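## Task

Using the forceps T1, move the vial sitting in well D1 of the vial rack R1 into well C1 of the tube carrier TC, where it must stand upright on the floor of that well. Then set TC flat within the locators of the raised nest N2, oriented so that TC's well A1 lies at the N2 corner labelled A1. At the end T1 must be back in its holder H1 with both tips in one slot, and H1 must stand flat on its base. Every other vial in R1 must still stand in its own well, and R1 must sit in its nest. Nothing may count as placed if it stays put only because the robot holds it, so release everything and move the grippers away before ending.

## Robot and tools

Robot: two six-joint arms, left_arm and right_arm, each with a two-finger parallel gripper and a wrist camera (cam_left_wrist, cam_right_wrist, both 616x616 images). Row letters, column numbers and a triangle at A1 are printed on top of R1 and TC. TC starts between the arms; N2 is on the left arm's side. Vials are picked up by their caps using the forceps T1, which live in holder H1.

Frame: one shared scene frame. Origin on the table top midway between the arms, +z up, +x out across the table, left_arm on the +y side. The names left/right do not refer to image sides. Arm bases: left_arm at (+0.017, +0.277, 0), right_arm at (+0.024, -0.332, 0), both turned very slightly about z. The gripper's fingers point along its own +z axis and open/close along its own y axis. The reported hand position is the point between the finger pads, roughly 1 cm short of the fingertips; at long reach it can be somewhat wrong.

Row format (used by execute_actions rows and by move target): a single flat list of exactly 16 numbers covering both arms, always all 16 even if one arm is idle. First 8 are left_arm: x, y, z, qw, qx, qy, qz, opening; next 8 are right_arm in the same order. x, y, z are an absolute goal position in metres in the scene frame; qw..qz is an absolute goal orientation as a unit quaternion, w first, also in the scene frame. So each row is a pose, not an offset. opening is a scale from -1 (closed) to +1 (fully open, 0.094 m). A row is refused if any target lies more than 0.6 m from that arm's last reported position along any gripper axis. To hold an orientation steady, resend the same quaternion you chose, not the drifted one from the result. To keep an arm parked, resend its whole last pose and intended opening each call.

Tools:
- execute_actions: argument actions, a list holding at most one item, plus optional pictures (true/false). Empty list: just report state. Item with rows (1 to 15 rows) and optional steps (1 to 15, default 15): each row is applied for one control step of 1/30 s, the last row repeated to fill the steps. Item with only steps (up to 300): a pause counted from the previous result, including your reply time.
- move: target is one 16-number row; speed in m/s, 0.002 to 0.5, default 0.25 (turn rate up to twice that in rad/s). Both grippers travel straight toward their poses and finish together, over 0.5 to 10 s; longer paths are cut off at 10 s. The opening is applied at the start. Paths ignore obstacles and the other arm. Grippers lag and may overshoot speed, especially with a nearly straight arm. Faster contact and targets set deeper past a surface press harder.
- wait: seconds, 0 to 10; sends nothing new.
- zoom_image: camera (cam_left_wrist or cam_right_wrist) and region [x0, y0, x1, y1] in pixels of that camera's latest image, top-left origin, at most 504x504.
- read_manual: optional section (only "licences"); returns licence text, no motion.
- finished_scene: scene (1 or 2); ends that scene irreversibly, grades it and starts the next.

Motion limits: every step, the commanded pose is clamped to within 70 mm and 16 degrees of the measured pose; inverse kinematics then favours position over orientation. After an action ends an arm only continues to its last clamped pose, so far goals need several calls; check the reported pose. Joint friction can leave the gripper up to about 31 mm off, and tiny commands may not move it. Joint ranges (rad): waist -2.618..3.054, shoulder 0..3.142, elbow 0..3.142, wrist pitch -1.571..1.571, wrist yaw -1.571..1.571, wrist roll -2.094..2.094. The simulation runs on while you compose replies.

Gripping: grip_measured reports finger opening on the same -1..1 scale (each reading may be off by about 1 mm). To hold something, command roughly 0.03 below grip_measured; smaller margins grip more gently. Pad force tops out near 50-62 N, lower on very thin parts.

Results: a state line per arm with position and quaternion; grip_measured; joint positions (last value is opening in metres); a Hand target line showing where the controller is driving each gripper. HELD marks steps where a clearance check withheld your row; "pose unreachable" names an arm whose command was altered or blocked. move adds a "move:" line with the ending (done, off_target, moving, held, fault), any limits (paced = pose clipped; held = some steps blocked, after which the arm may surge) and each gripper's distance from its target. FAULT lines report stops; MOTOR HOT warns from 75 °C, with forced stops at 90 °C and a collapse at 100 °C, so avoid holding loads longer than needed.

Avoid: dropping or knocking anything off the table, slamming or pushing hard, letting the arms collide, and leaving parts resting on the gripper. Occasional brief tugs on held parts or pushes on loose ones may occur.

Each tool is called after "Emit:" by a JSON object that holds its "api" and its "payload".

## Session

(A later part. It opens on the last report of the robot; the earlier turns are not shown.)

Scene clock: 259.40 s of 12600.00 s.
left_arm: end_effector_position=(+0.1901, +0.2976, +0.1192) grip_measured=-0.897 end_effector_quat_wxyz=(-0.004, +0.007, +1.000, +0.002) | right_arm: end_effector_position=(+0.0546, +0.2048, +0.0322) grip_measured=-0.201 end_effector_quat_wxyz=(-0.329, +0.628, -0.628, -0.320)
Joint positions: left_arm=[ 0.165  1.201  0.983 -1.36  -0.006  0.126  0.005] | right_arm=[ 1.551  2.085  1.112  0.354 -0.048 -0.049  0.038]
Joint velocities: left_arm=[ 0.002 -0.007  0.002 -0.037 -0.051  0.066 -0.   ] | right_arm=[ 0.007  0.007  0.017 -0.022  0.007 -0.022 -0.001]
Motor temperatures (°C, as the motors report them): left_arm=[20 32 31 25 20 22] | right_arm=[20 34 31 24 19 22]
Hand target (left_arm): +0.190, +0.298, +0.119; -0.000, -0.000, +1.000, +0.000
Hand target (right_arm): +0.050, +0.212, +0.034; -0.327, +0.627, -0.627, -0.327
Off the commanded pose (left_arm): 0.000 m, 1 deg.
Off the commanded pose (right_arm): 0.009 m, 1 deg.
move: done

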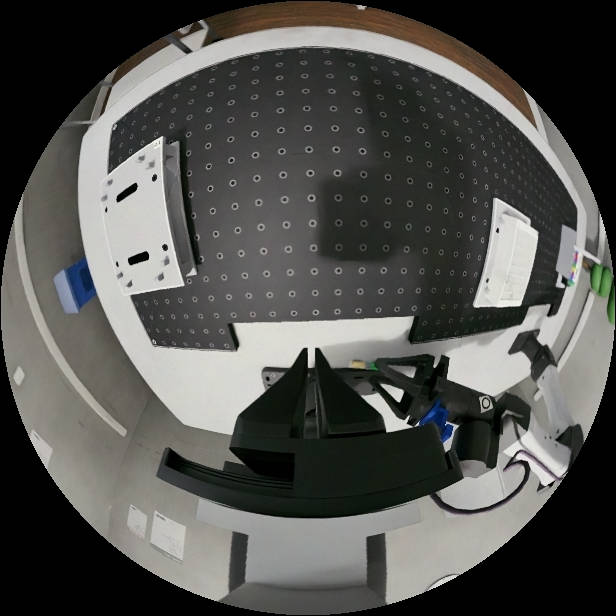

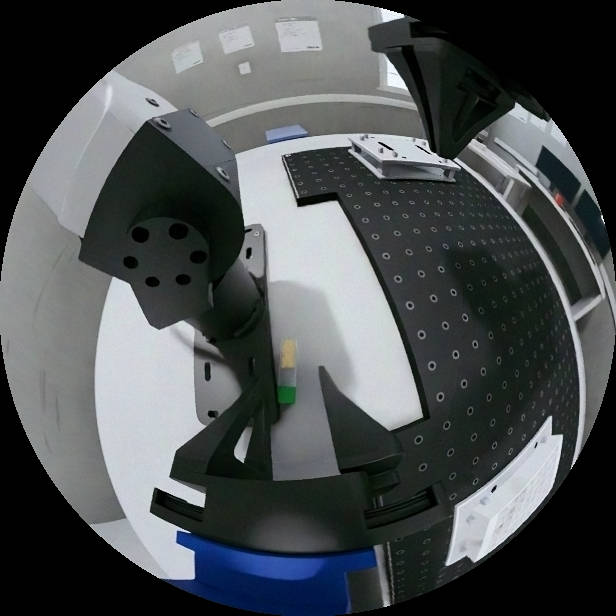

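Emit:
{"api": "execute_actions", "payload": {"actions": []}}

Scene clock: 269.83 s of 12600.00 s.
left_arm: end_effector_position=(+0.1901, +0.2976, +0.1192) grip_measured=-0.897 end_effector_quat_wxyz=(-0.004, +0.007, +1.000, +0.002) | right_arm: end_effector_position=(+0.0546, +0.2044, +0.0311) grip_measured=-0.201 end_effector_quat_wxyz=(-0.327, +0.629, -0.629, -0.318)
Joint positions: left_arm=[ 0.165  1.201  0.983 -1.36  -0.006  0.126  0.005] | right_arm=[ 1.551  2.086  1.112  0.351 -0.048 -0.048  0.038]
Joint velocities: left_arm=[ 0.002 -0.002 -0.027  0.007  0.066 -0.051 -0.   ] | right_arm=[-0.022 -0.002  0.007 -0.037 -0.051  0.095  0.   ]
Motor temperatures (°C, as the motors report them): left_arm=[20 32 30 24 20 22] | right_arm=[20 35 31 25 19 22]
Hand target (left_arm): +0.190, +0.298, +0.119; -0.000, -0.000, +1.000, +0.000
Hand target (right_arm): +0.050, +0.212, +0.034; -0.327, +0.627, -0.627, -0.327
Off the commanded pose (left_arm): 0.000 m, 1 deg.
Off the commanded pose (right_arm): 0.009 m, 1 deg.
Steps of this call (steps 1 to 90: nothing new was sent; then 7.43 s passed at rest). Readings (end_effector_position):
1: left_arm (+0.1901, +0.2976, +0.1192) | right_arm (+0.0546, +0.2047, +0.0319)
2: left_arm (+0.1901, +0.2976, +0.1192) | right_arm (+0.0546, +0.2047, +0.0316)
4: left_arm (+0.1901, +0.2976, +0.1192) | right_arm (+0.0546, +0.2046, +0.0315)
8: left_arm (+0.1901, +0.2976, +0.1192) | right_arm (+0.0546, +0.2044, +0.0311)
90: the state above

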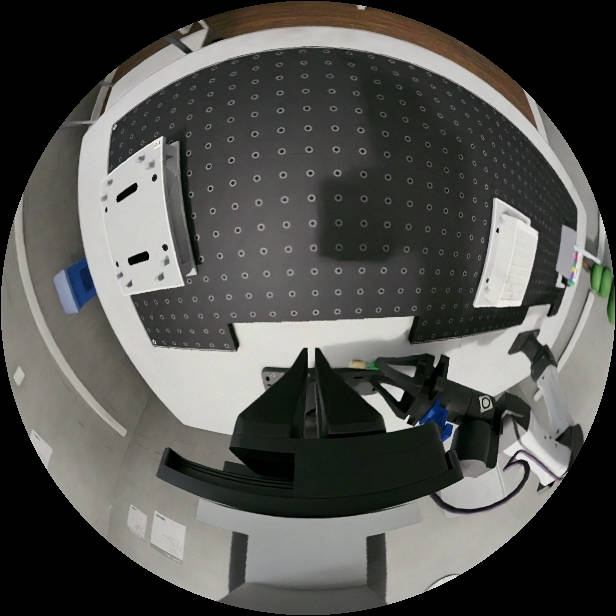

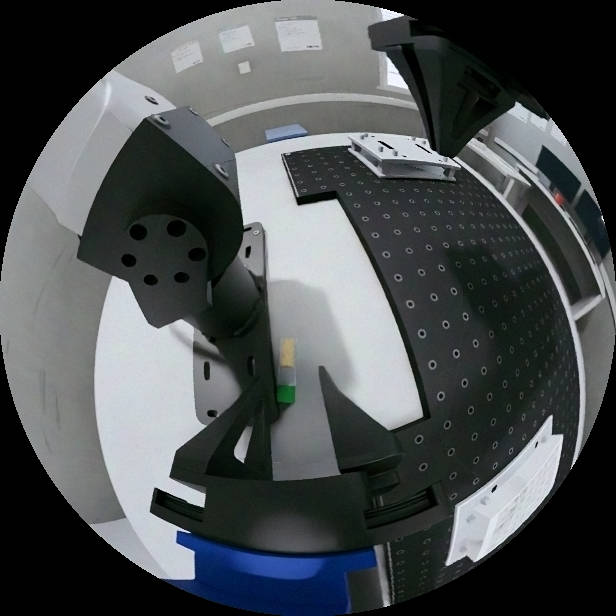

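Emit:
{"api": "zoom_image", "payload": {"camera": "cam_left_wrist", "region": [320,330,460,420]}}

Emit:
{"api": "execute_actions", "payload": {"actions": [{"rows":[[0.19,0.298,0.119,0,0,1,0,-0.9,0.050,0.212,0.018,0.327,-0.627,0.627,0.327,-0.2]],"steps":15}]}}

Emit:
{"api": "zoom_image", "payload": {"camera": "cam_left_wrist", "region": [320,330,460,420]}}

Region (320, 330, 460, 420) of cam_left_wrist's 616x616 image, scaled by 3.600, with more detail than that image has; it fills the top 324 rows of this view, and the rest is white.

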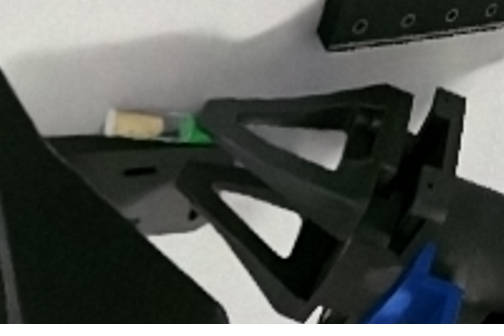

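Scene clock: 272.10 s of 12600.00 s.
left_arm: end_effector_position=(+0.1901, +0.2976, +0.1192) grip_measured=-0.897 end_effector_quat_wxyz=(-0.004, +0.007, +1.000, +0.002) | right_arm: end_effector_position=(+0.0547, +0.2098, +0.0257) grip_measured=-0.201 end_effector_quat_wxyz=(-0.335, +0.625, -0.625, -0.327)
Joint positions: left_arm=[ 0.165  1.201  0.983 -1.36  -0.006  0.126  0.005] | right_arm=[ 1.551  2.119  1.112  0.41  -0.05  -0.046  0.038]
Joint velocities: left_arm=[ 0.002  0.017  0.002 -0.051 -0.051  0.051  0.   ] | right_arm=[-0.002  0.002 -0.002  0.007 -0.007 -0.095  0.   ]
Motor temperatures (°C, as the motors report them): left_arm=[20 32 30 24 20 22] | right_arm=[20 35 31 25 19 22]
Hand target (left_arm): +0.190, +0.298, +0.119; -0.000, -0.000, +1.000, +0.000
Hand target (right_arm): +0.050, +0.211, +0.018; -0.327, +0.627, -0.627, -0.327
Off the commanded pose (left_arm): 0.000 m, 1 deg.
Off the commanded pose (right_arm): 0.009 m, 1 deg.
Steps of this call (steps 1 to 53: nothing new was sent; steps 54 to 68: all 15 steps of this action). Readings (end_effector_position):
54: left_arm (+0.1901, +0.2976, +0.1192) | right_arm (+0.0547, +0.2049, +0.0300)
55: left_arm (+0.1901, +0.2976, +0.1192) | right_arm (+0.0547, +0.2061, +0.0286)
57: left_arm (+0.1901, +0.2976, +0.1192) | right_arm (+0.0547, +0.2077, +0.0253)
61: left_arm (+0.1901, +0.2976, +0.1192) | right_arm (+0.0547, +0.2094, +0.0257)
68: the state above

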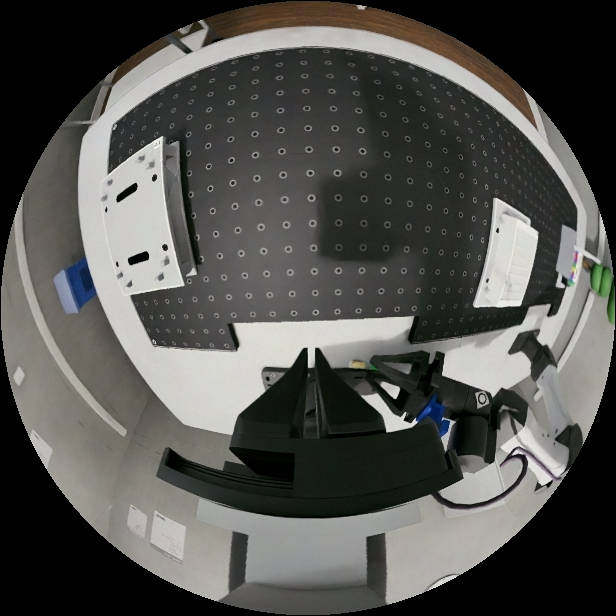

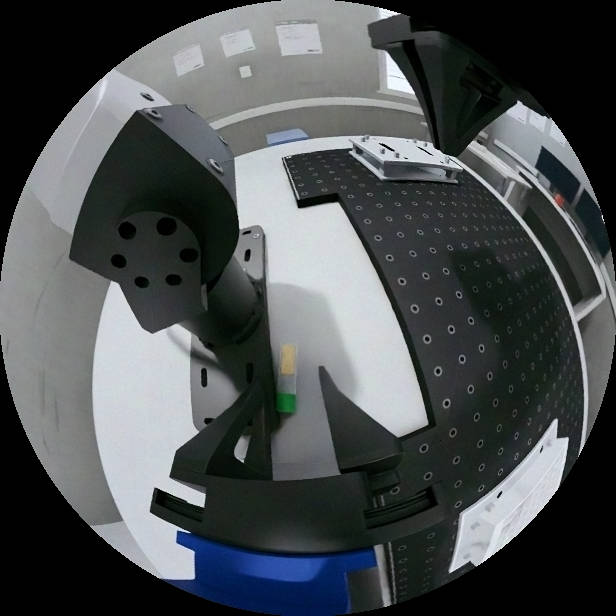

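Region (320, 330, 460, 420) of cam_left_wrist's 616x616 image, scaled by 3.600, with more detail than that image has; it fills the top 324 rows of this view, and the rest is white.

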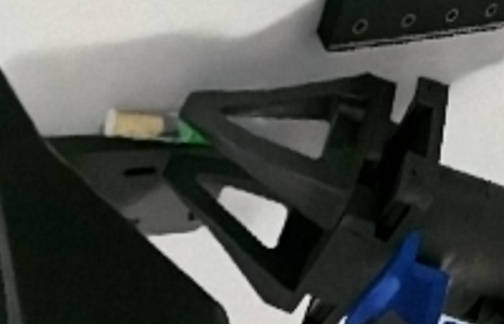

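Emit:
{"api": "execute_actions", "payload": {"actions": [{"rows":[[0.19,0.298,0.119,0,0,1,0,-0.9,0.050,0.208,0.008,0.327,-0.627,0.627,0.327,-0.2]],"steps":15}]}}

Emit:
{"api": "zoom_image", "payload": {"camera": "cam_left_wrist", "region": [320,330,460,420]}}

Scene clock: 274.07 s of 12600.00 s.
left_arm: end_effector_position=(+0.1901, +0.2976, +0.1192) grip_measured=-0.897 end_effector_quat_wxyz=(-0.004, +0.007, +1.000, +0.002) | right_arm: end_effector_position=(+0.0549, +0.2140, +0.0257) grip_measured=-0.201 end_effector_quat_wxyz=(-0.343, +0.621, -0.621, -0.335)
Joint positions: left_arm=[ 0.165  1.201  0.983 -1.36  -0.006  0.126  0.005] | right_arm=[ 1.551  2.135  1.112  0.452 -0.051 -0.046  0.038]
Joint velocities: left_arm=[-0.017 -0.007 -0.007 -0.007 -0.037  0.007  0.001] | right_arm=[-0.012  0.012  0.002 -0.037  0.037 -0.037  0.001]
Motor temperatures (°C, as the motors report them): left_arm=[20 32 30 24 20 22] | right_arm=[20 35 31 26 19 22]
Hand target (left_arm): +0.190, +0.298, +0.119; -0.000, -0.000, +1.000, +0.000
Hand target (right_arm): +0.050, +0.207, +0.008; -0.327, +0.627, -0.627, -0.327
Off the commanded pose (left_arm): 0.000 m, 1 deg.
Off the commanded pose (right_arm): 0.019 m, 2 deg.
Steps of this call (steps 1 to 44: nothing new was sent; steps 45 to 59: all 15 steps of this action). Readings (end_effector_position):
45: left_arm (+0.1901, +0.2976, +0.1192) | right_arm (+0.0547, +0.2103, +0.0255)
46: left_arm (+0.1901, +0.2976, +0.1192) | right_arm (+0.0548, +0.2113, +0.0255)
48: left_arm (+0.1901, +0.2976, +0.1192) | right_arm (+0.0548, +0.2127, +0.0255)
52: left_arm (+0.1901, +0.2976, +0.1192) | right_arm (+0.0548, +0.2138, +0.0257)
59: the state above

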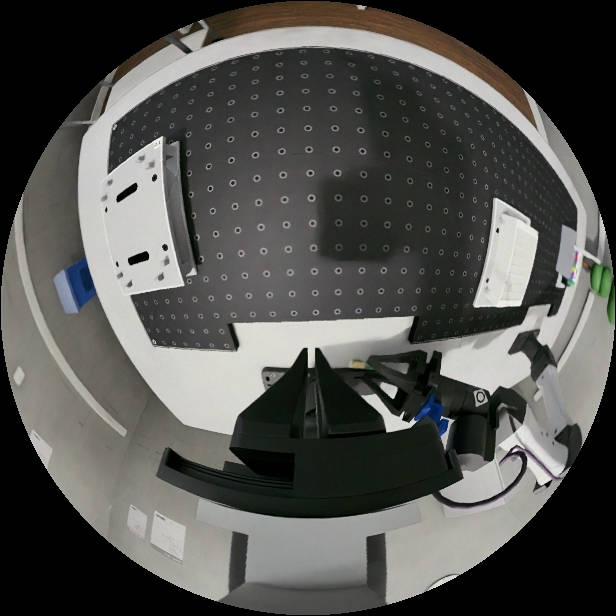

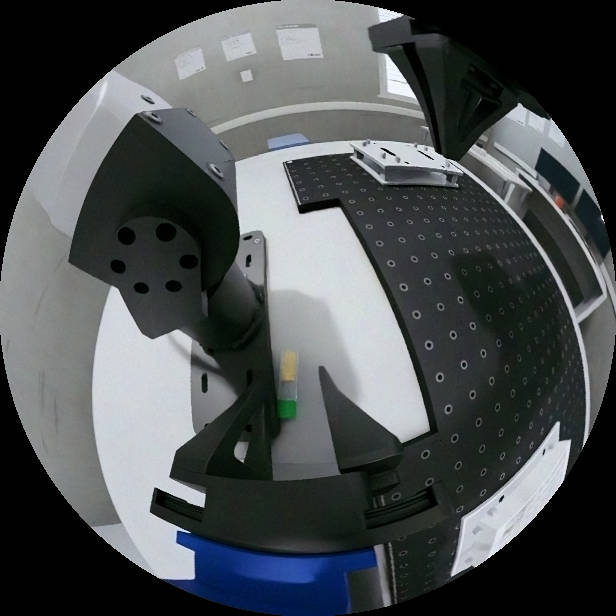

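Region (320, 330, 460, 420) of cam_left_wrist's 616x616 image, scaled by 3.600, with more detail than that image has; it fills the top 324 rows of this view, and the rest is white.

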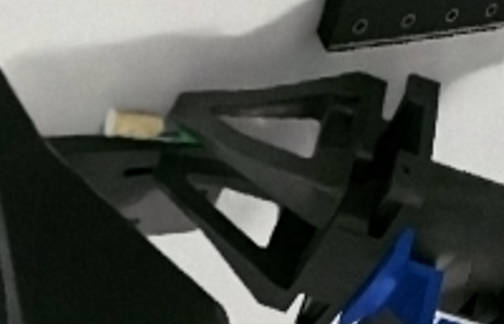

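Emit:
{"api": "move", "payload": {"target": [0.19,0.298,0.119,0,0,1,0,-0.9,0.090,0.218,0.014,0.327,-0.627,0.627,0.327,-0.2], "speed": 0.02}}

Scene clock: 278.20 s of 12600.00 s.
left_arm: end_effector_position=(+0.1901, +0.2976, +0.1192) grip_measured=-0.897 end_effector_quat_wxyz=(-0.004, +0.007, +1.000, +0.002) | right_arm: end_effector_position=(+0.0860, +0.2143, +0.0159) grip_measured=-0.201 end_effector_quat_wxyz=(-0.327, +0.624, -0.629, -0.329)
Joint positions: left_arm=[ 0.165  1.201  0.983 -1.36  -0.006  0.126  0.005] | right_arm=[ 1.471  2.166  1.154  0.401 -0.124 -0.079  0.038]
Joint velocities: left_arm=[-0.002  0.002 -0.007 -0.007  0.022  0.051  0.   ] | right_arm=[ 0.002 -0.002  0.017  0.007 -0.051 -0.051 -0.001]
Motor temperatures (°C, as the motors report them): left_arm=[20 32 30 24 20 22] | right_arm=[20 35 31 26 19 22]
Hand target (left_arm): +0.190, +0.298, +0.119; -0.000, -0.000, +1.000, +0.000
Hand target (right_arm): +0.090, +0.218, +0.014; -0.328, +0.627, -0.627, -0.327
Off the commanded pose (left_arm): 0.000 m, 1 deg.
Off the commanded pose (right_arm): 0.006 m, 1 deg.
move: done

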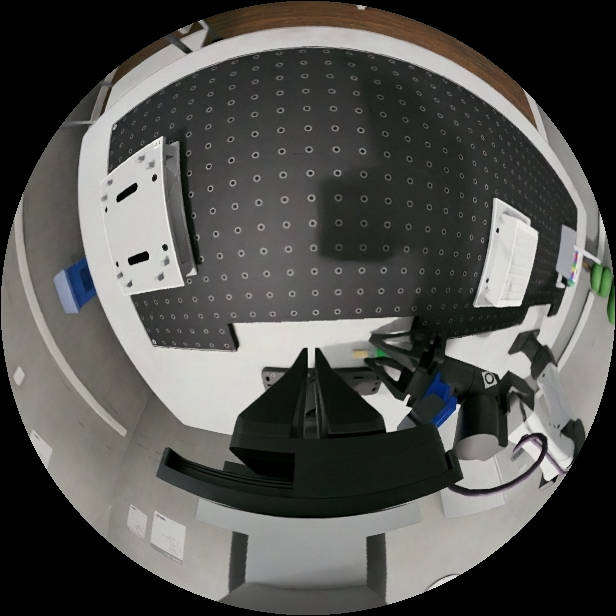

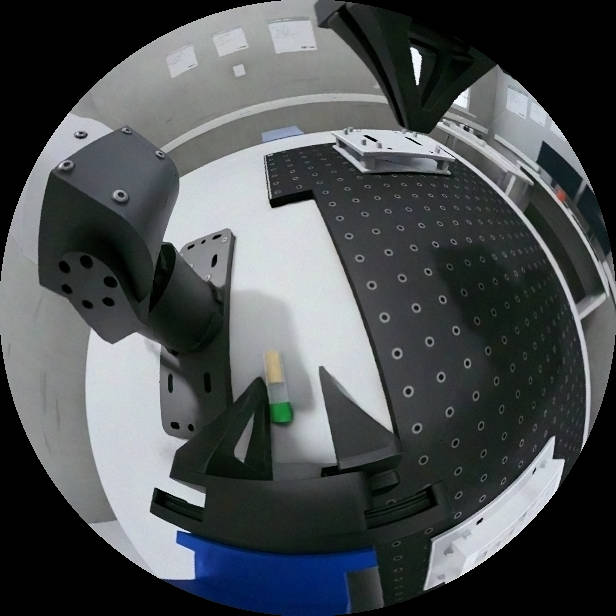

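Emit:
{"api": "execute_actions", "payload": {"actions": [{"rows":[[0.19,0.298,0.119,0,0,1,0,-0.9,0.082,0.196,0.016,0.327,-0.627,0.627,0.327,-0.2]],"steps":15}]}}

Scene clock: 281.37 s of 12600.00 s.
left_arm: end_effector_position=(+0.1901, +0.2976, +0.1192) grip_measured=-0.897 end_effector_quat_wxyz=(-0.004, +0.007, +1.000, +0.002) | right_arm: end_effector_position=(+0.0840, +0.2016, +0.0153) grip_measured=-0.201 end_effector_quat_wxyz=(-0.327, +0.624, -0.629, -0.329)
Joint positions: left_arm=[ 0.165  1.201  0.983 -1.36  -0.006  0.126  0.005] | right_arm=[ 1.471  2.133  1.09   0.431 -0.124 -0.08   0.038]
Joint velocities: left_arm=[ 0.002 -0.007 -0.012  0.022 -0.037  0.022  0.001] | right_arm=[-0.007 -0.002 -0.007  0.066 -0.007 -0.051  0.   ]
Motor temperatures (°C, as the motors report them): left_arm=[20 32 30 24 20 22] | right_arm=[20 35 32 26 19 22]
Hand target (left_arm): +0.190, +0.298, +0.119; -0.000, -0.000, +1.000, +0.000
Hand target (right_arm): +0.082, +0.196, +0.016; -0.327, +0.627, -0.627, -0.327
Off the commanded pose (left_arm): 0.000 m, 1 deg.
Off the commanded pose (right_arm): 0.006 m, 0 deg.
Steps of this call (steps 1 to 80: nothing new was sent; steps 81 to 95: all 15 steps of this action). Readings (end_effector_position):
81: left_arm (+0.1901, +0.2976, +0.1192) | right_arm (+0.0857, +0.2127, +0.0158)
82: left_arm (+0.1901, +0.2976, +0.1192) | right_arm (+0.0851, +0.2088, +0.0154)
84: left_arm (+0.1901, +0.2976, +0.1192) | right_arm (+0.0843, +0.2033, +0.0153)
88: left_arm (+0.1901, +0.2976, +0.1192) | right_arm (+0.0840, +0.2017, +0.0154)
95: the state above

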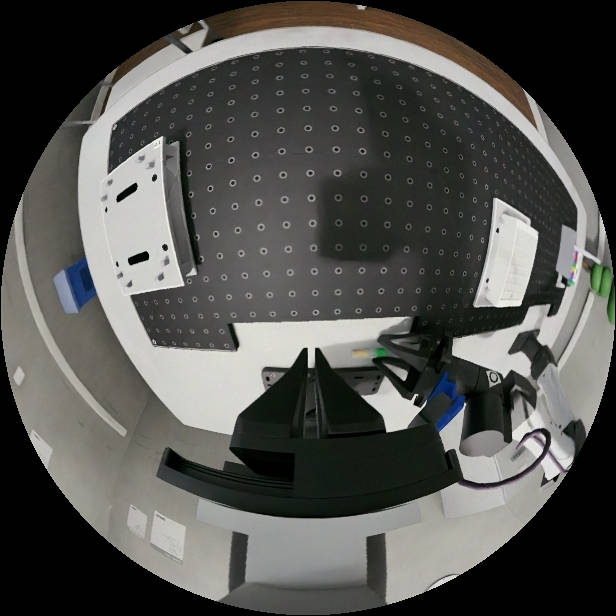

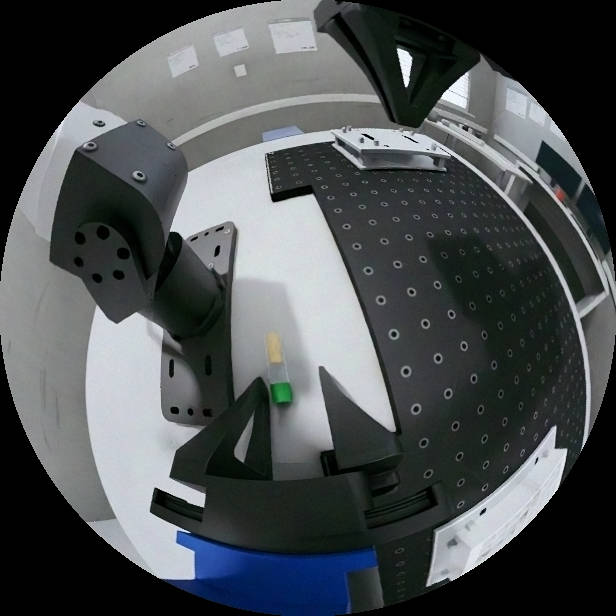

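Close gradually.

Emit:
{"api": "execute_actions", "payload": {"actions": [{"rows":[[0.19,0.298,0.119,0,0,1,0,-0.9,0.082,0.196,0.016,0.327,-0.627,0.627,0.327,-0.35],[0.19,0.298,0.119,0,0,1,0,-0.9,0.082,0.196,0.016,0.327,-0.627,0.627,0.327,-0.45],[0.19,0.298,0.119,0,0,1,0,-0.9,0.082,0.196,0.016,0.327,-0.627,0.627,0.327,-0.55],[0.19,0.298,0.119,0,0,1,0,-0.9,0.082,0.196,0.016,0.327,-0.627,0.627,0.327,-0.62],[0.19,0.298,0.119,0,0,1,0,-0.9,0.082,0.196,0.016,0.327,-0.627,0.627,0.327,-0.68],[0.19,0.298,0.119,0,0,1,0,-0.9,0.082,0.196,0.016,0.327,-0.627,0.627,0.327,-0.72],[0.19,0.298,0.119,0,0,1,0,-0.9,0.082,0.196,0.016,0.327,-0.627,0.627,0.327,-0.75],[0.19,0.298,0.119,0,0,1,0,-0.9,0.082,0.196,0.016,0.327,-0.627,0.627,0.327,-0.78]],"steps":15}]}}

Emit:
{"api": "zoom_image", "payload": {"camera": "cam_left_wrist", "region": [320,310,460,400]}}

Scene clock: 285.10 s of 12600.00 s.
left_arm: end_effector_position=(+0.1901, +0.2976, +0.1192) grip_measured=-0.897 end_effector_quat_wxyz=(-0.004, +0.007, +1.000, +0.002) | right_arm: end_effector_position=(+0.0840, +0.2016, +0.0154) grip_measured=-0.763 end_effector_quat_wxyz=(-0.327, +0.624, -0.629, -0.329)
Joint positions: left_arm=[ 0.165  1.201  0.983 -1.36  -0.006  0.126  0.005] | right_arm=[ 1.471  2.133  1.09   0.432 -0.124 -0.08   0.011]
Joint velocities: left_arm=[ 0.002  0.007  0.002 -0.037  0.007  0.051  0.   ] | right_arm=[-0.017 -0.002 -0.002  0.007  0.037  0.007  0.001]
Motor temperatures (°C, as the motors report them): left_arm=[20 32 30 24 20 22] | right_arm=[20 36 31 27 19 22]
Hand target (left_arm): +0.190, +0.298, +0.119; -0.000, -0.000, +1.000, +0.000
Hand target (right_arm): +0.082, +0.196, +0.016; -0.327, +0.627, -0.627, -0.327
Off the commanded pose (left_arm): 0.000 m, 1 deg.
Off the commanded pose (right_arm): 0.006 m, 0 deg.
Steps of this call (steps 1 to 90: nothing new was sent; then 0.23 s passed at rest; steps 91 to 105: all 15 steps of this action). Readings (end_effector_position):
91: left_arm (+0.1901, +0.2976, +0.1192) | right_arm (+0.0840, +0.2016, +0.0154)
92: left_arm (+0.1901, +0.2976, +0.1192) | right_arm (+0.0840, +0.2016, +0.0154)
94: left_arm (+0.1901, +0.2976, +0.1192) | right_arm (+0.0840, +0.2016, +0.0154)
98: left_arm (+0.1901, +0.2976, +0.1192) | right_arm (+0.0840, +0.2016, +0.0154)
105: the state above

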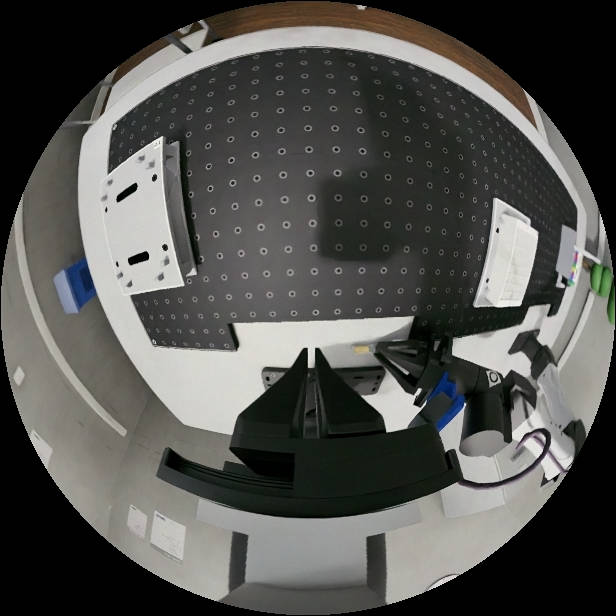

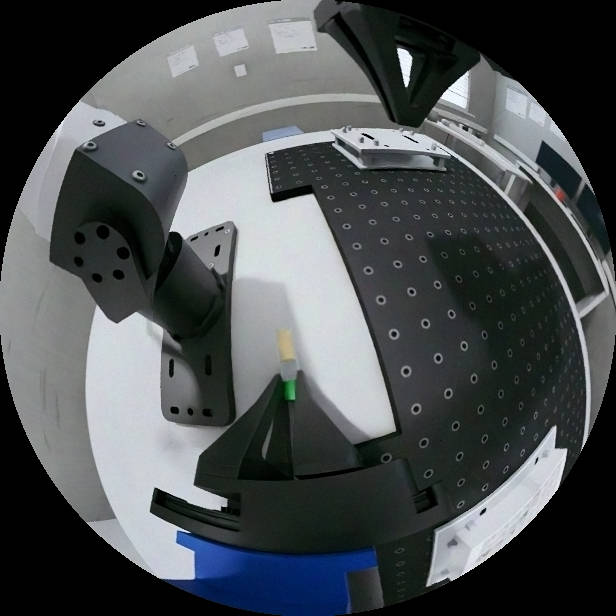

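Region (320, 310, 460, 400) of cam_left_wrist's 616x616 image, scaled by 3.600, with more detail than that image has; it fills the top 324 rows of this view, and the rest is white.

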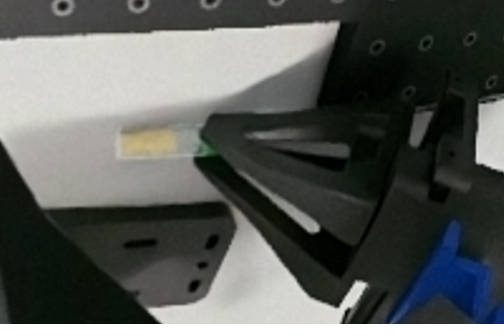

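Emit:
{"api": "move", "payload": {"target": [0.25,0.25,0.16,0,0,1,0,-0.9,0.10,0.12,0.10,0.2,-0.678,0.678,0.2,-0.795], "speed": 0.1}}

Emit:
{"api": "move", "payload": {"target": [0.40,0.06,0.13,0.5,0.5,0.5,-0.5,-0.9,0.22,-0.09,0.11,0,-0.707,0.707,0,-0.795], "speed": 0.12}}

Scene clock: 292.23 s of 12600.00 s.
left_arm: end_effector_position=(+0.2510, +0.2551, +0.1604) grip_measured=-0.897 end_effector_quat_wxyz=(+0.014, -0.003, +1.000, +0.001) | right_arm: end_effector_position=(+0.0949, +0.1155, +0.0819) grip_measured=-0.769 end_effector_quat_wxyz=(-0.179, +0.678, -0.686, -0.194)
Joint positions: left_arm=[-0.044  1.413  1.3   -1.43  -0.004 -0.103  0.005] | right_arm=[ 1.42   1.837  1.299 -0.511 -0.12  -0.161  0.011]
Joint velocities: left_arm=[ 0.007  0.002  0.017 -0.037  0.022 -0.095 -0.001] | right_arm=[ 0.012 -0.017 -0.007  0.051 -0.051 -0.051  0.   ]
Motor temperatures (°C, as the motors report them): left_arm=[20 31 30 24 20 22] | right_arm=[20 38 31 27 19 22]
Hand target (left_arm): +0.251, +0.251, +0.161; +0.002, -0.000, +1.000, -0.001
Hand target (right_arm): +0.101, +0.122, +0.100; -0.200, +0.676, -0.680, -0.201
Off the commanded pose (left_arm): 0.005 m, 2 deg.
Off the commanded pose (right_arm): 0.019 m, 3 deg.
After step 90, 1.57 s passed at rest.
move: off_target (right_arm)

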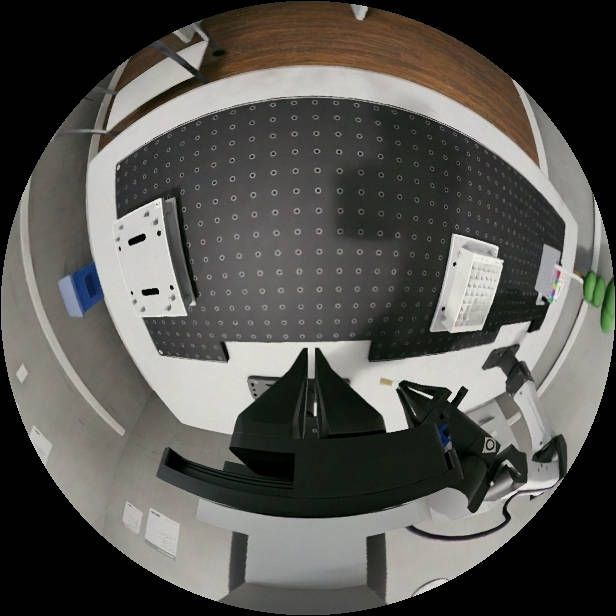

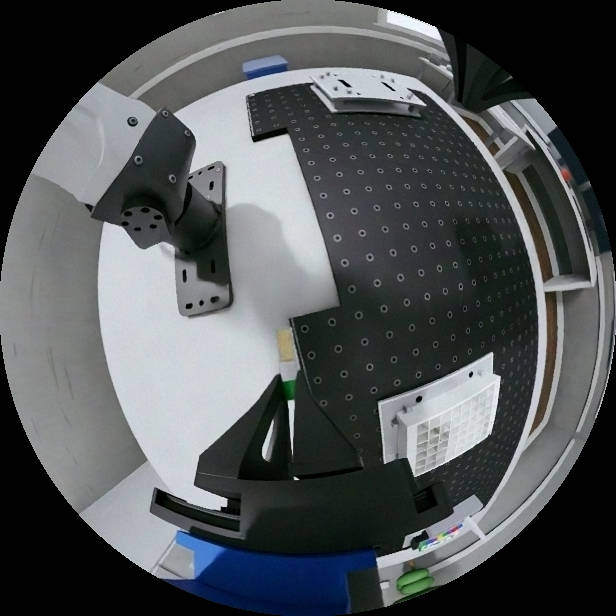

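Scene clock: 301.83 s of 12600.00 s.
left_arm: end_effector_position=(+0.4069, +0.0639, +0.1409) grip_measured=-0.897 end_effector_quat_wxyz=(+0.508, +0.497, +0.503, -0.491) | right_arm: end_effector_position=(+0.2187, -0.0895, +0.0992) grip_measured=-0.769 end_effector_quat_wxyz=(+0.011, +0.703, -0.711, -0.001)
Joint positions: left_arm=[-0.054  2.119  0.98   1.133  1.441  0.018  0.005] | right_arm=[ 0.943  1.745  1.391 -1.239 -0.004 -0.668  0.011]
Joint velocities: left_arm=[-0.017  0.056  0.002  0.344  0.095 -0.227 -0.001] | right_arm=[ 0.012 -0.022  0.002  0.066  0.037 -0.022 -0.   ]
Motor temperatures (°C, as the motors report them): left_arm=[20 33 30 25 20 22] | right_arm=[20 39 32 25 19 22]
Hand target (left_arm): +0.404, +0.059, +0.134; +0.502, +0.495, +0.503, -0.499
Hand target (right_arm): +0.225, -0.087, +0.109; -0.005, +0.704, -0.710, +0.000
Off the commanded pose (left_arm): 0.013 m, 1 deg.
Off the commanded pose (right_arm): 0.011 m, 1 deg.
move: off_target (left_arm, right_arm)

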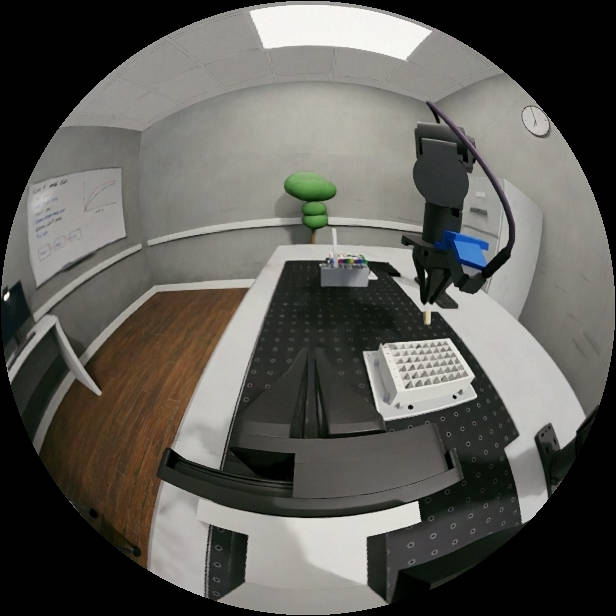

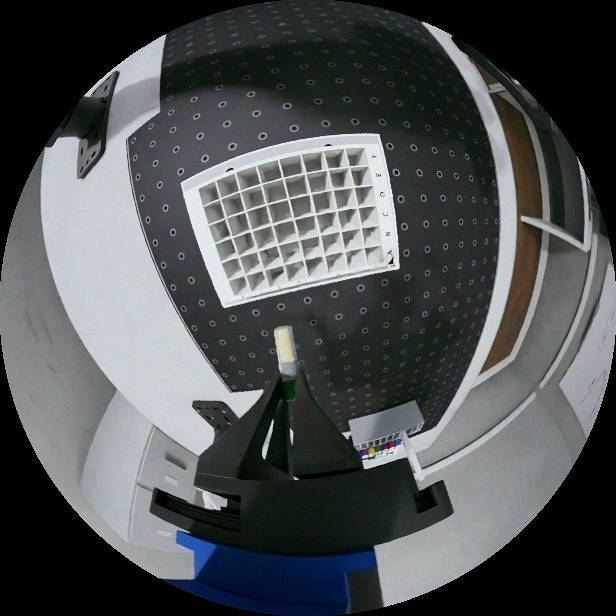

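Emit:
{"api": "execute_actions", "payload": {"actions": [{"rows":[[0.404,0.059,0.134,0.5,0.5,0.5,-0.5,-0.9,0.225,-0.087,0.080,0,-0.707,0.707,0,-0.785]],"steps":15}], "pictures": false}}

Emit:
{"api": "move", "payload": {"target": [0.404,0.059,0.134,0.5,0.5,0.5,-0.5,-0.9,0.225,-0.058,0.084,0,-0.707,0.707,0,-0.785], "speed": 0.015}}

Emit:
{"api": "zoom_image", "payload": {"camera": "cam_left_wrist", "region": [360,270,500,400]}}

Scene clock: 304.77 s of 12600.00 s.
left_arm: end_effector_position=(+0.4061, +0.0639, +0.1437) grip_measured=-0.897 end_effector_quat_wxyz=(+0.511, +0.500, +0.498, -0.491) | right_arm: end_effector_position=(+0.2228, -0.0844, +0.0871) grip_measured=-0.769 end_effector_quat_wxyz=(-0.004, +0.706, -0.708, -0.003)
Joint positions: left_arm=[-0.054  2.124  0.98   1.181  1.446 -0.015  0.005] | right_arm=[ 0.943  1.747  1.346 -1.161 -0.004 -0.678  0.011]
Joint velocities: left_arm=[-0.002  0.007 -0.002 -0.007 -0.066 -0.037  0.001] | right_arm=[-0.012 -0.002  0.002  0.066  0.007  0.051  0.   ]
Motor temperatures (°C, as the motors report them): left_arm=[20 34 30 26 20 22] | right_arm=[20 38 32 25 19 22]
Hand target (left_arm): +0.404, +0.059, +0.134; +0.500, +0.500, +0.500, -0.500
Hand target (right_arm): +0.225, -0.087, +0.080; +0.000, +0.707, -0.707, -0.000
Off the commanded pose (left_arm): 0.011 m, 2 deg.
Off the commanded pose (right_arm): 0.008 m, 1 deg.
Steps of this call (steps 1 to 73: nothing new was sent; steps 74 to 88: all 15 steps of this action). Readings (end_effector_position):
74: left_arm (+0.4068, +0.0639, +0.1437) | right_arm (+0.2191, -0.0890, +0.0974)
75: left_arm (+0.4067, +0.0639, +0.1437) | right_arm (+0.2199, -0.0880, +0.0951)
77: left_arm (+0.4065, +0.0639, +0.1437) | right_arm (+0.2194, -0.0887, +0.0896)
81: left_arm (+0.4063, +0.0639, +0.1437) | right_arm (+0.2204, -0.0874, +0.0871)
88: the state above

Scene clock: 306.97 s of 12600.00 s.
left_arm: end_effector_position=(+0.4061, +0.0639, +0.1437) grip_measured=-0.897 end_effector_quat_wxyz=(+0.512, +0.501, +0.497, -0.490) | right_arm: end_effector_position=(+0.2224, -0.0681, +0.0819) grip_measured=-0.769 end_effector_quat_wxyz=(+0.009, +0.707, -0.707, +0.003)
Joint positions: left_arm=[-0.054  2.124  0.98   1.181  1.446 -0.011  0.005] | right_arm=[ 0.979  1.824  1.419 -1.185  0.003 -0.645  0.011]
Joint velocities: left_arm=[ 0.017 -0.012  0.002 -0.081 -0.007  0.037 -0.   ] | right_arm=[ 0.002 -0.002  0.012  0.066 -0.066 -0.066 -0.001]
Motor temperatures (°C, as the motors report them): left_arm=[20 35 30 26 20 22] | right_arm=[20 38 32 25 19 22]
Hand target (left_arm): +0.404, +0.059, +0.134; +0.500, +0.500, +0.500, -0.500
Hand target (right_arm): +0.224, -0.058, +0.084; +0.000, +0.707, -0.707, -0.000
Off the commanded pose (left_arm): 0.011 m, 2 deg.
Off the commanded pose (right_arm): 0.011 m, 1 deg.
move: off_target (left_arm, right_arm)

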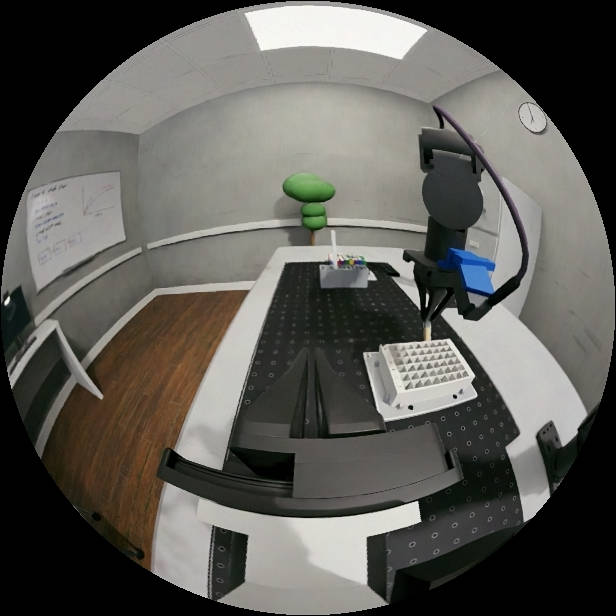

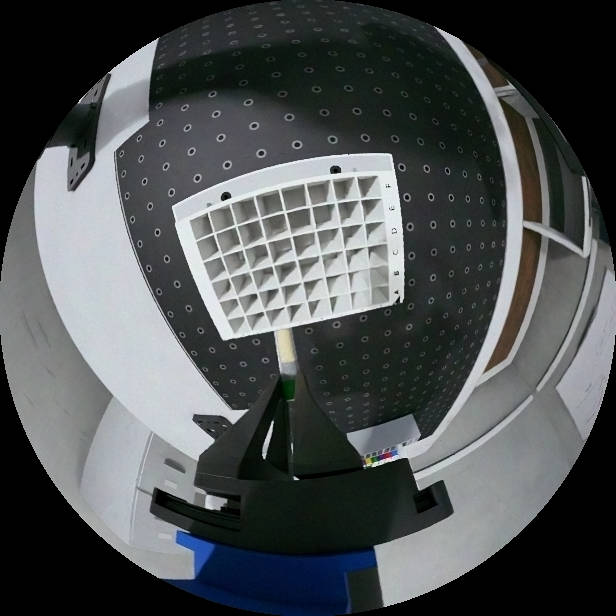

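Region (360, 270, 500, 400) of cam_left_wrist's 616x616 image, scaled by 3.600, with more detail than that image has; it fills the top 468 rows of this view, and the rest is white.

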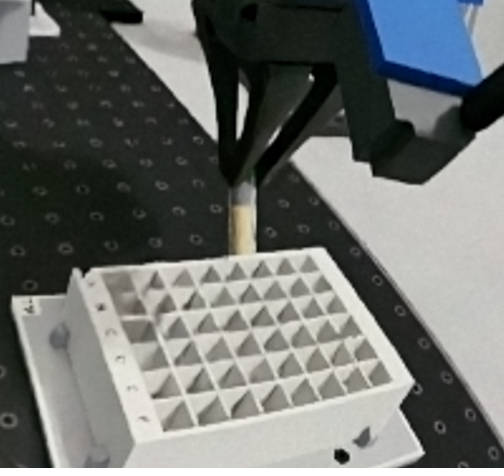

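Emit:
{"api": "execute_actions", "payload": {"actions": [{"rows":[[0.404,0.059,0.134,0.5,0.5,0.5,-0.5,-0.9,0.224,-0.070,0.066,0,-0.707,0.707,0,-0.785]],"steps":15}]}}

Emit:
{"api": "zoom_image", "payload": {"camera": "cam_left_wrist", "region": [360,270,500,400]}}

Scene clock: 309.07 s of 12600.00 s.
left_arm: end_effector_position=(+0.4061, +0.0639, +0.1437) grip_measured=-0.897 end_effector_quat_wxyz=(+0.512, +0.501, +0.497, -0.490) | right_arm: end_effector_position=(+0.2221, -0.0687, +0.0682) grip_measured=-0.769 end_effector_quat_wxyz=(+0.004, +0.707, -0.707, +0.002)
Joint positions: left_arm=[-0.054  2.124  0.98   1.181  1.446 -0.011  0.005] | right_arm=[ 0.979  1.822  1.361 -1.119  0.004 -0.644  0.011]
Joint velocities: left_arm=[-0.002  0.007 -0.017  0.007 -0.051 -0.007  0.001] | right_arm=[ 0.012  0.002  0.017  0.007 -0.022 -0.007 -0.001]
Motor temperatures (°C, as the motors report them): left_arm=[20 35 30 26 20 22] | right_arm=[20 38 32 24 19 22]
Hand target (left_arm): +0.404, +0.059, +0.134; +0.500, +0.500, +0.500, -0.500
Hand target (right_arm): +0.224, -0.070, +0.066; +0.000, +0.707, -0.707, +0.000
Off the commanded pose (left_arm): 0.011 m, 2 deg.
Off the commanded pose (right_arm): 0.003 m, 1 deg.
Steps of this call (steps 1 to 48: nothing new was sent; steps 49 to 63: all 15 steps of this action). Readings (end_effector_position):
49: left_arm (+0.4061, +0.0639, +0.1437) | right_arm (+0.2223, -0.0681, +0.0801)
50: left_arm (+0.4061, +0.0639, +0.1437) | right_arm (+0.2216, -0.0694, +0.0770)
52: left_arm (+0.4061, +0.0639, +0.1437) | right_arm (+0.2196, -0.0720, +0.0708)
56: left_arm (+0.4061, +0.0639, +0.1437) | right_arm (+0.2199, -0.0717, +0.0683)
63: the state above

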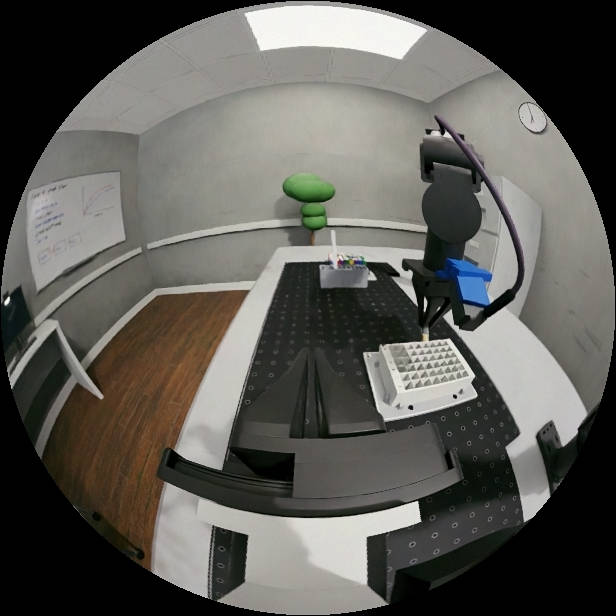

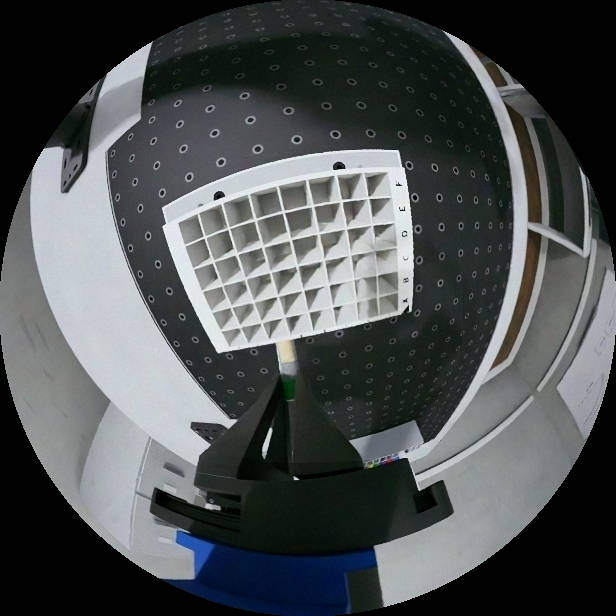

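Region (360, 270, 500, 400) of cam_left_wrist's 616x616 image, scaled by 3.600, with more detail than that image has; it fills the top 468 rows of this view, and the rest is white.

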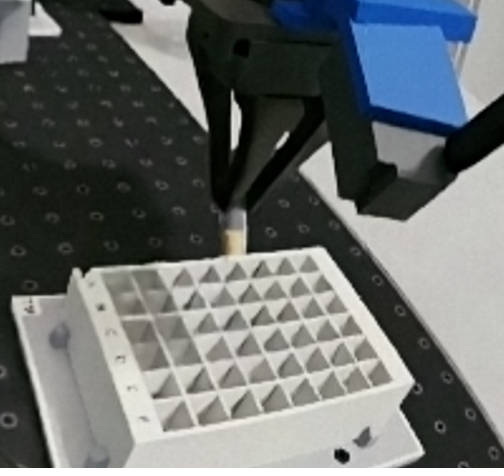

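Emit:
{"api": "move", "payload": {"target": [0.404,0.059,0.134,0.5,0.5,0.5,-0.5,-0.9,0.224,-0.048,0.073,0,-0.707,0.707,0,-0.785], "speed": 0.012}}

Emit:
{"api": "zoom_image", "payload": {"camera": "cam_left_wrist", "region": [360,270,500,400]}}

Scene clock: 312.87 s of 12600.00 s.
left_arm: end_effector_position=(+0.4061, +0.0639, +0.1437) grip_measured=-0.897 end_effector_quat_wxyz=(+0.512, +0.501, +0.497, -0.490) | right_arm: end_effector_position=(+0.2211, -0.0661, +0.0698) grip_measured=-0.769 end_effector_quat_wxyz=(+0.022, +0.706, -0.708, +0.013)
Joint positions: left_arm=[-0.054  2.124  0.98   1.181  1.446 -0.011  0.005] | right_arm=[ 0.994  1.861  1.417 -1.174  0.019 -0.626  0.011]
Joint velocities: left_arm=[ 0.007 -0.017  0.002  0.037  0.095  0.051 -0.001] | right_arm=[-0.002  0.002 -0.007  0.007 -0.066  0.022 -0.   ]
Motor temperatures (°C, as the motors report them): left_arm=[20 37 30 26 20 22] | right_arm=[20 37 32 24 19 22]
Hand target (left_arm): +0.404, +0.059, +0.134; +0.500, +0.500, +0.500, -0.500
Hand target (right_arm): +0.223, -0.049, +0.073; +0.000, +0.707, -0.707, -0.000
Off the commanded pose (left_arm): 0.011 m, 2 deg.
Off the commanded pose (right_arm): 0.019 m, 3 deg.
move: off_target (left_arm, right_arm)

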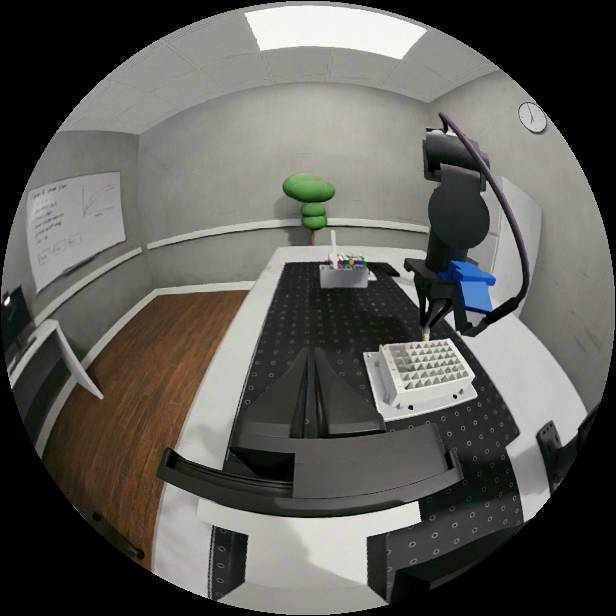

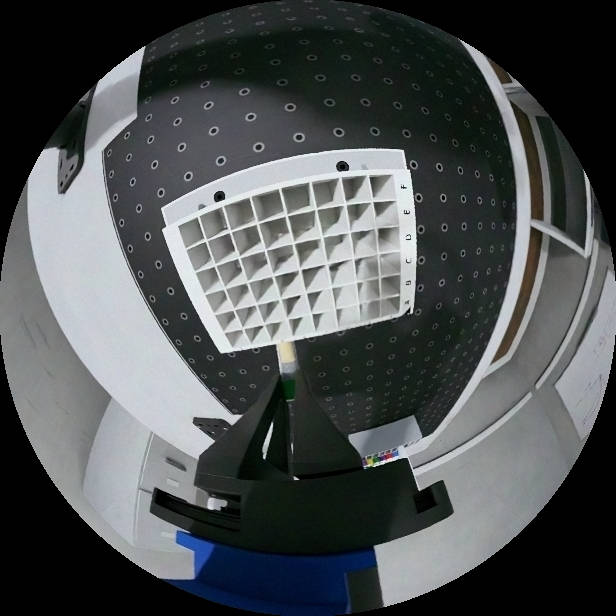

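Region (360, 270, 500, 400) of cam_left_wrist's 616x616 image, scaled by 3.600, with more detail than that image has; it fills the top 468 rows of this view, and the rest is white.

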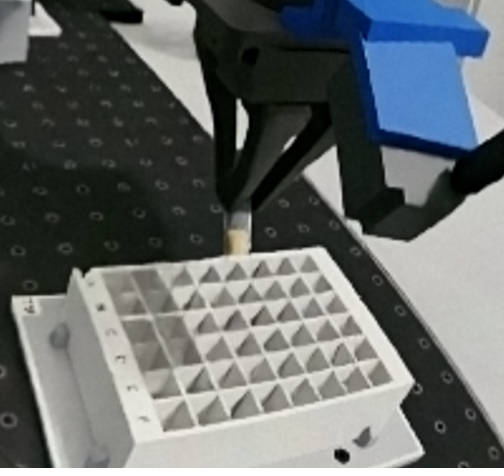

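Blocked by contact; lighten the grip so it pivots.

Emit:
{"api": "execute_actions", "payload": {"actions": [{"rows":[[0.404,0.059,0.134,0.5,0.5,0.5,-0.5,-0.9,0.223,-0.049,0.073,0,-0.707,0.707,0,-0.774]],"steps":15}]}}

Scene clock: 314.47 s of 12600.00 s.
left_arm: end_effector_position=(+0.4061, +0.0639, +0.1437) grip_measured=-0.897 end_effector_quat_wxyz=(+0.512, +0.501, +0.496, -0.490) | right_arm: end_effector_position=(+0.2211, -0.0661, +0.0698) grip_measured=-0.761 end_effector_quat_wxyz=(+0.022, +0.706, -0.708, +0.013)
Joint positions: left_arm=[-0.054  2.124  0.98   1.181  1.446 -0.01   0.005] | right_arm=[ 0.994  1.861  1.417 -1.174  0.019 -0.625  0.011]
Joint velocities: left_arm=[ 0.037 -0.007 -0.007 -0.037 -0.022 -0.037 -0.   ] | right_arm=[-0.002 -0.012  0.007 -0.051 -0.066 -0.081  0.001]
Motor temperatures (°C, as the motors report them): left_arm=[20 37 30 26 20 22] | right_arm=[20 37 32 24 19 22]
Hand target (left_arm): +0.404, +0.059, +0.134; +0.500, +0.500, +0.500, -0.500
Hand target (right_arm): +0.222, -0.049, +0.074; +0.000, +0.708, -0.707, -0.000
Off the commanded pose (left_arm): 0.011 m, 2 deg.
Off the commanded pose (right_arm): 0.017 m, 3 deg.
Steps of this call (steps 1 to 33: nothing new was sent; steps 34 to 48: all 15 steps of this action). Readings (end_effector_position):
34: left_arm (+0.4061, +0.0639, +0.1437) | right_arm (+0.2211, -0.0661, +0.0698)
35: left_arm (+0.4061, +0.0639, +0.1437) | right_arm (+0.2211, -0.0661, +0.0698)
37: left_arm (+0.4061, +0.0639, +0.1437) | right_arm (+0.2211, -0.0661, +0.0698)
41: left_arm (+0.4061, +0.0639, +0.1437) | right_arm (+0.2211, -0.0661, +0.0698)
48: the state above

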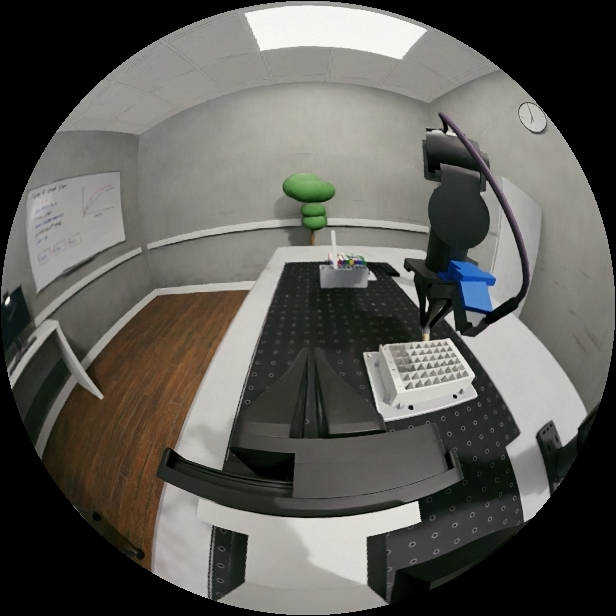

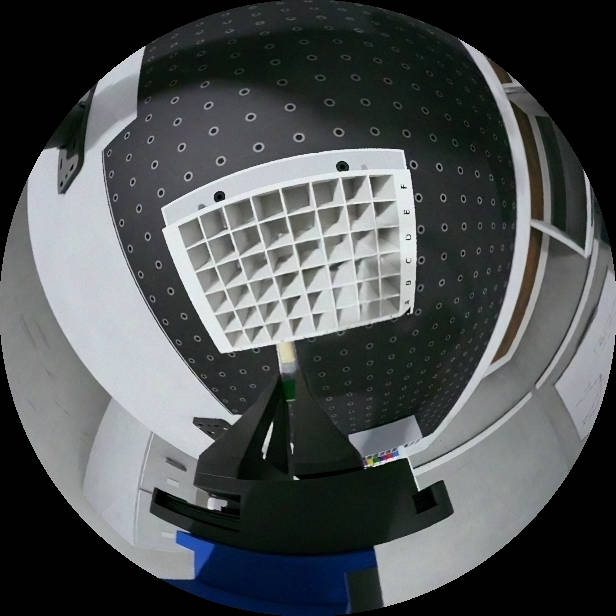

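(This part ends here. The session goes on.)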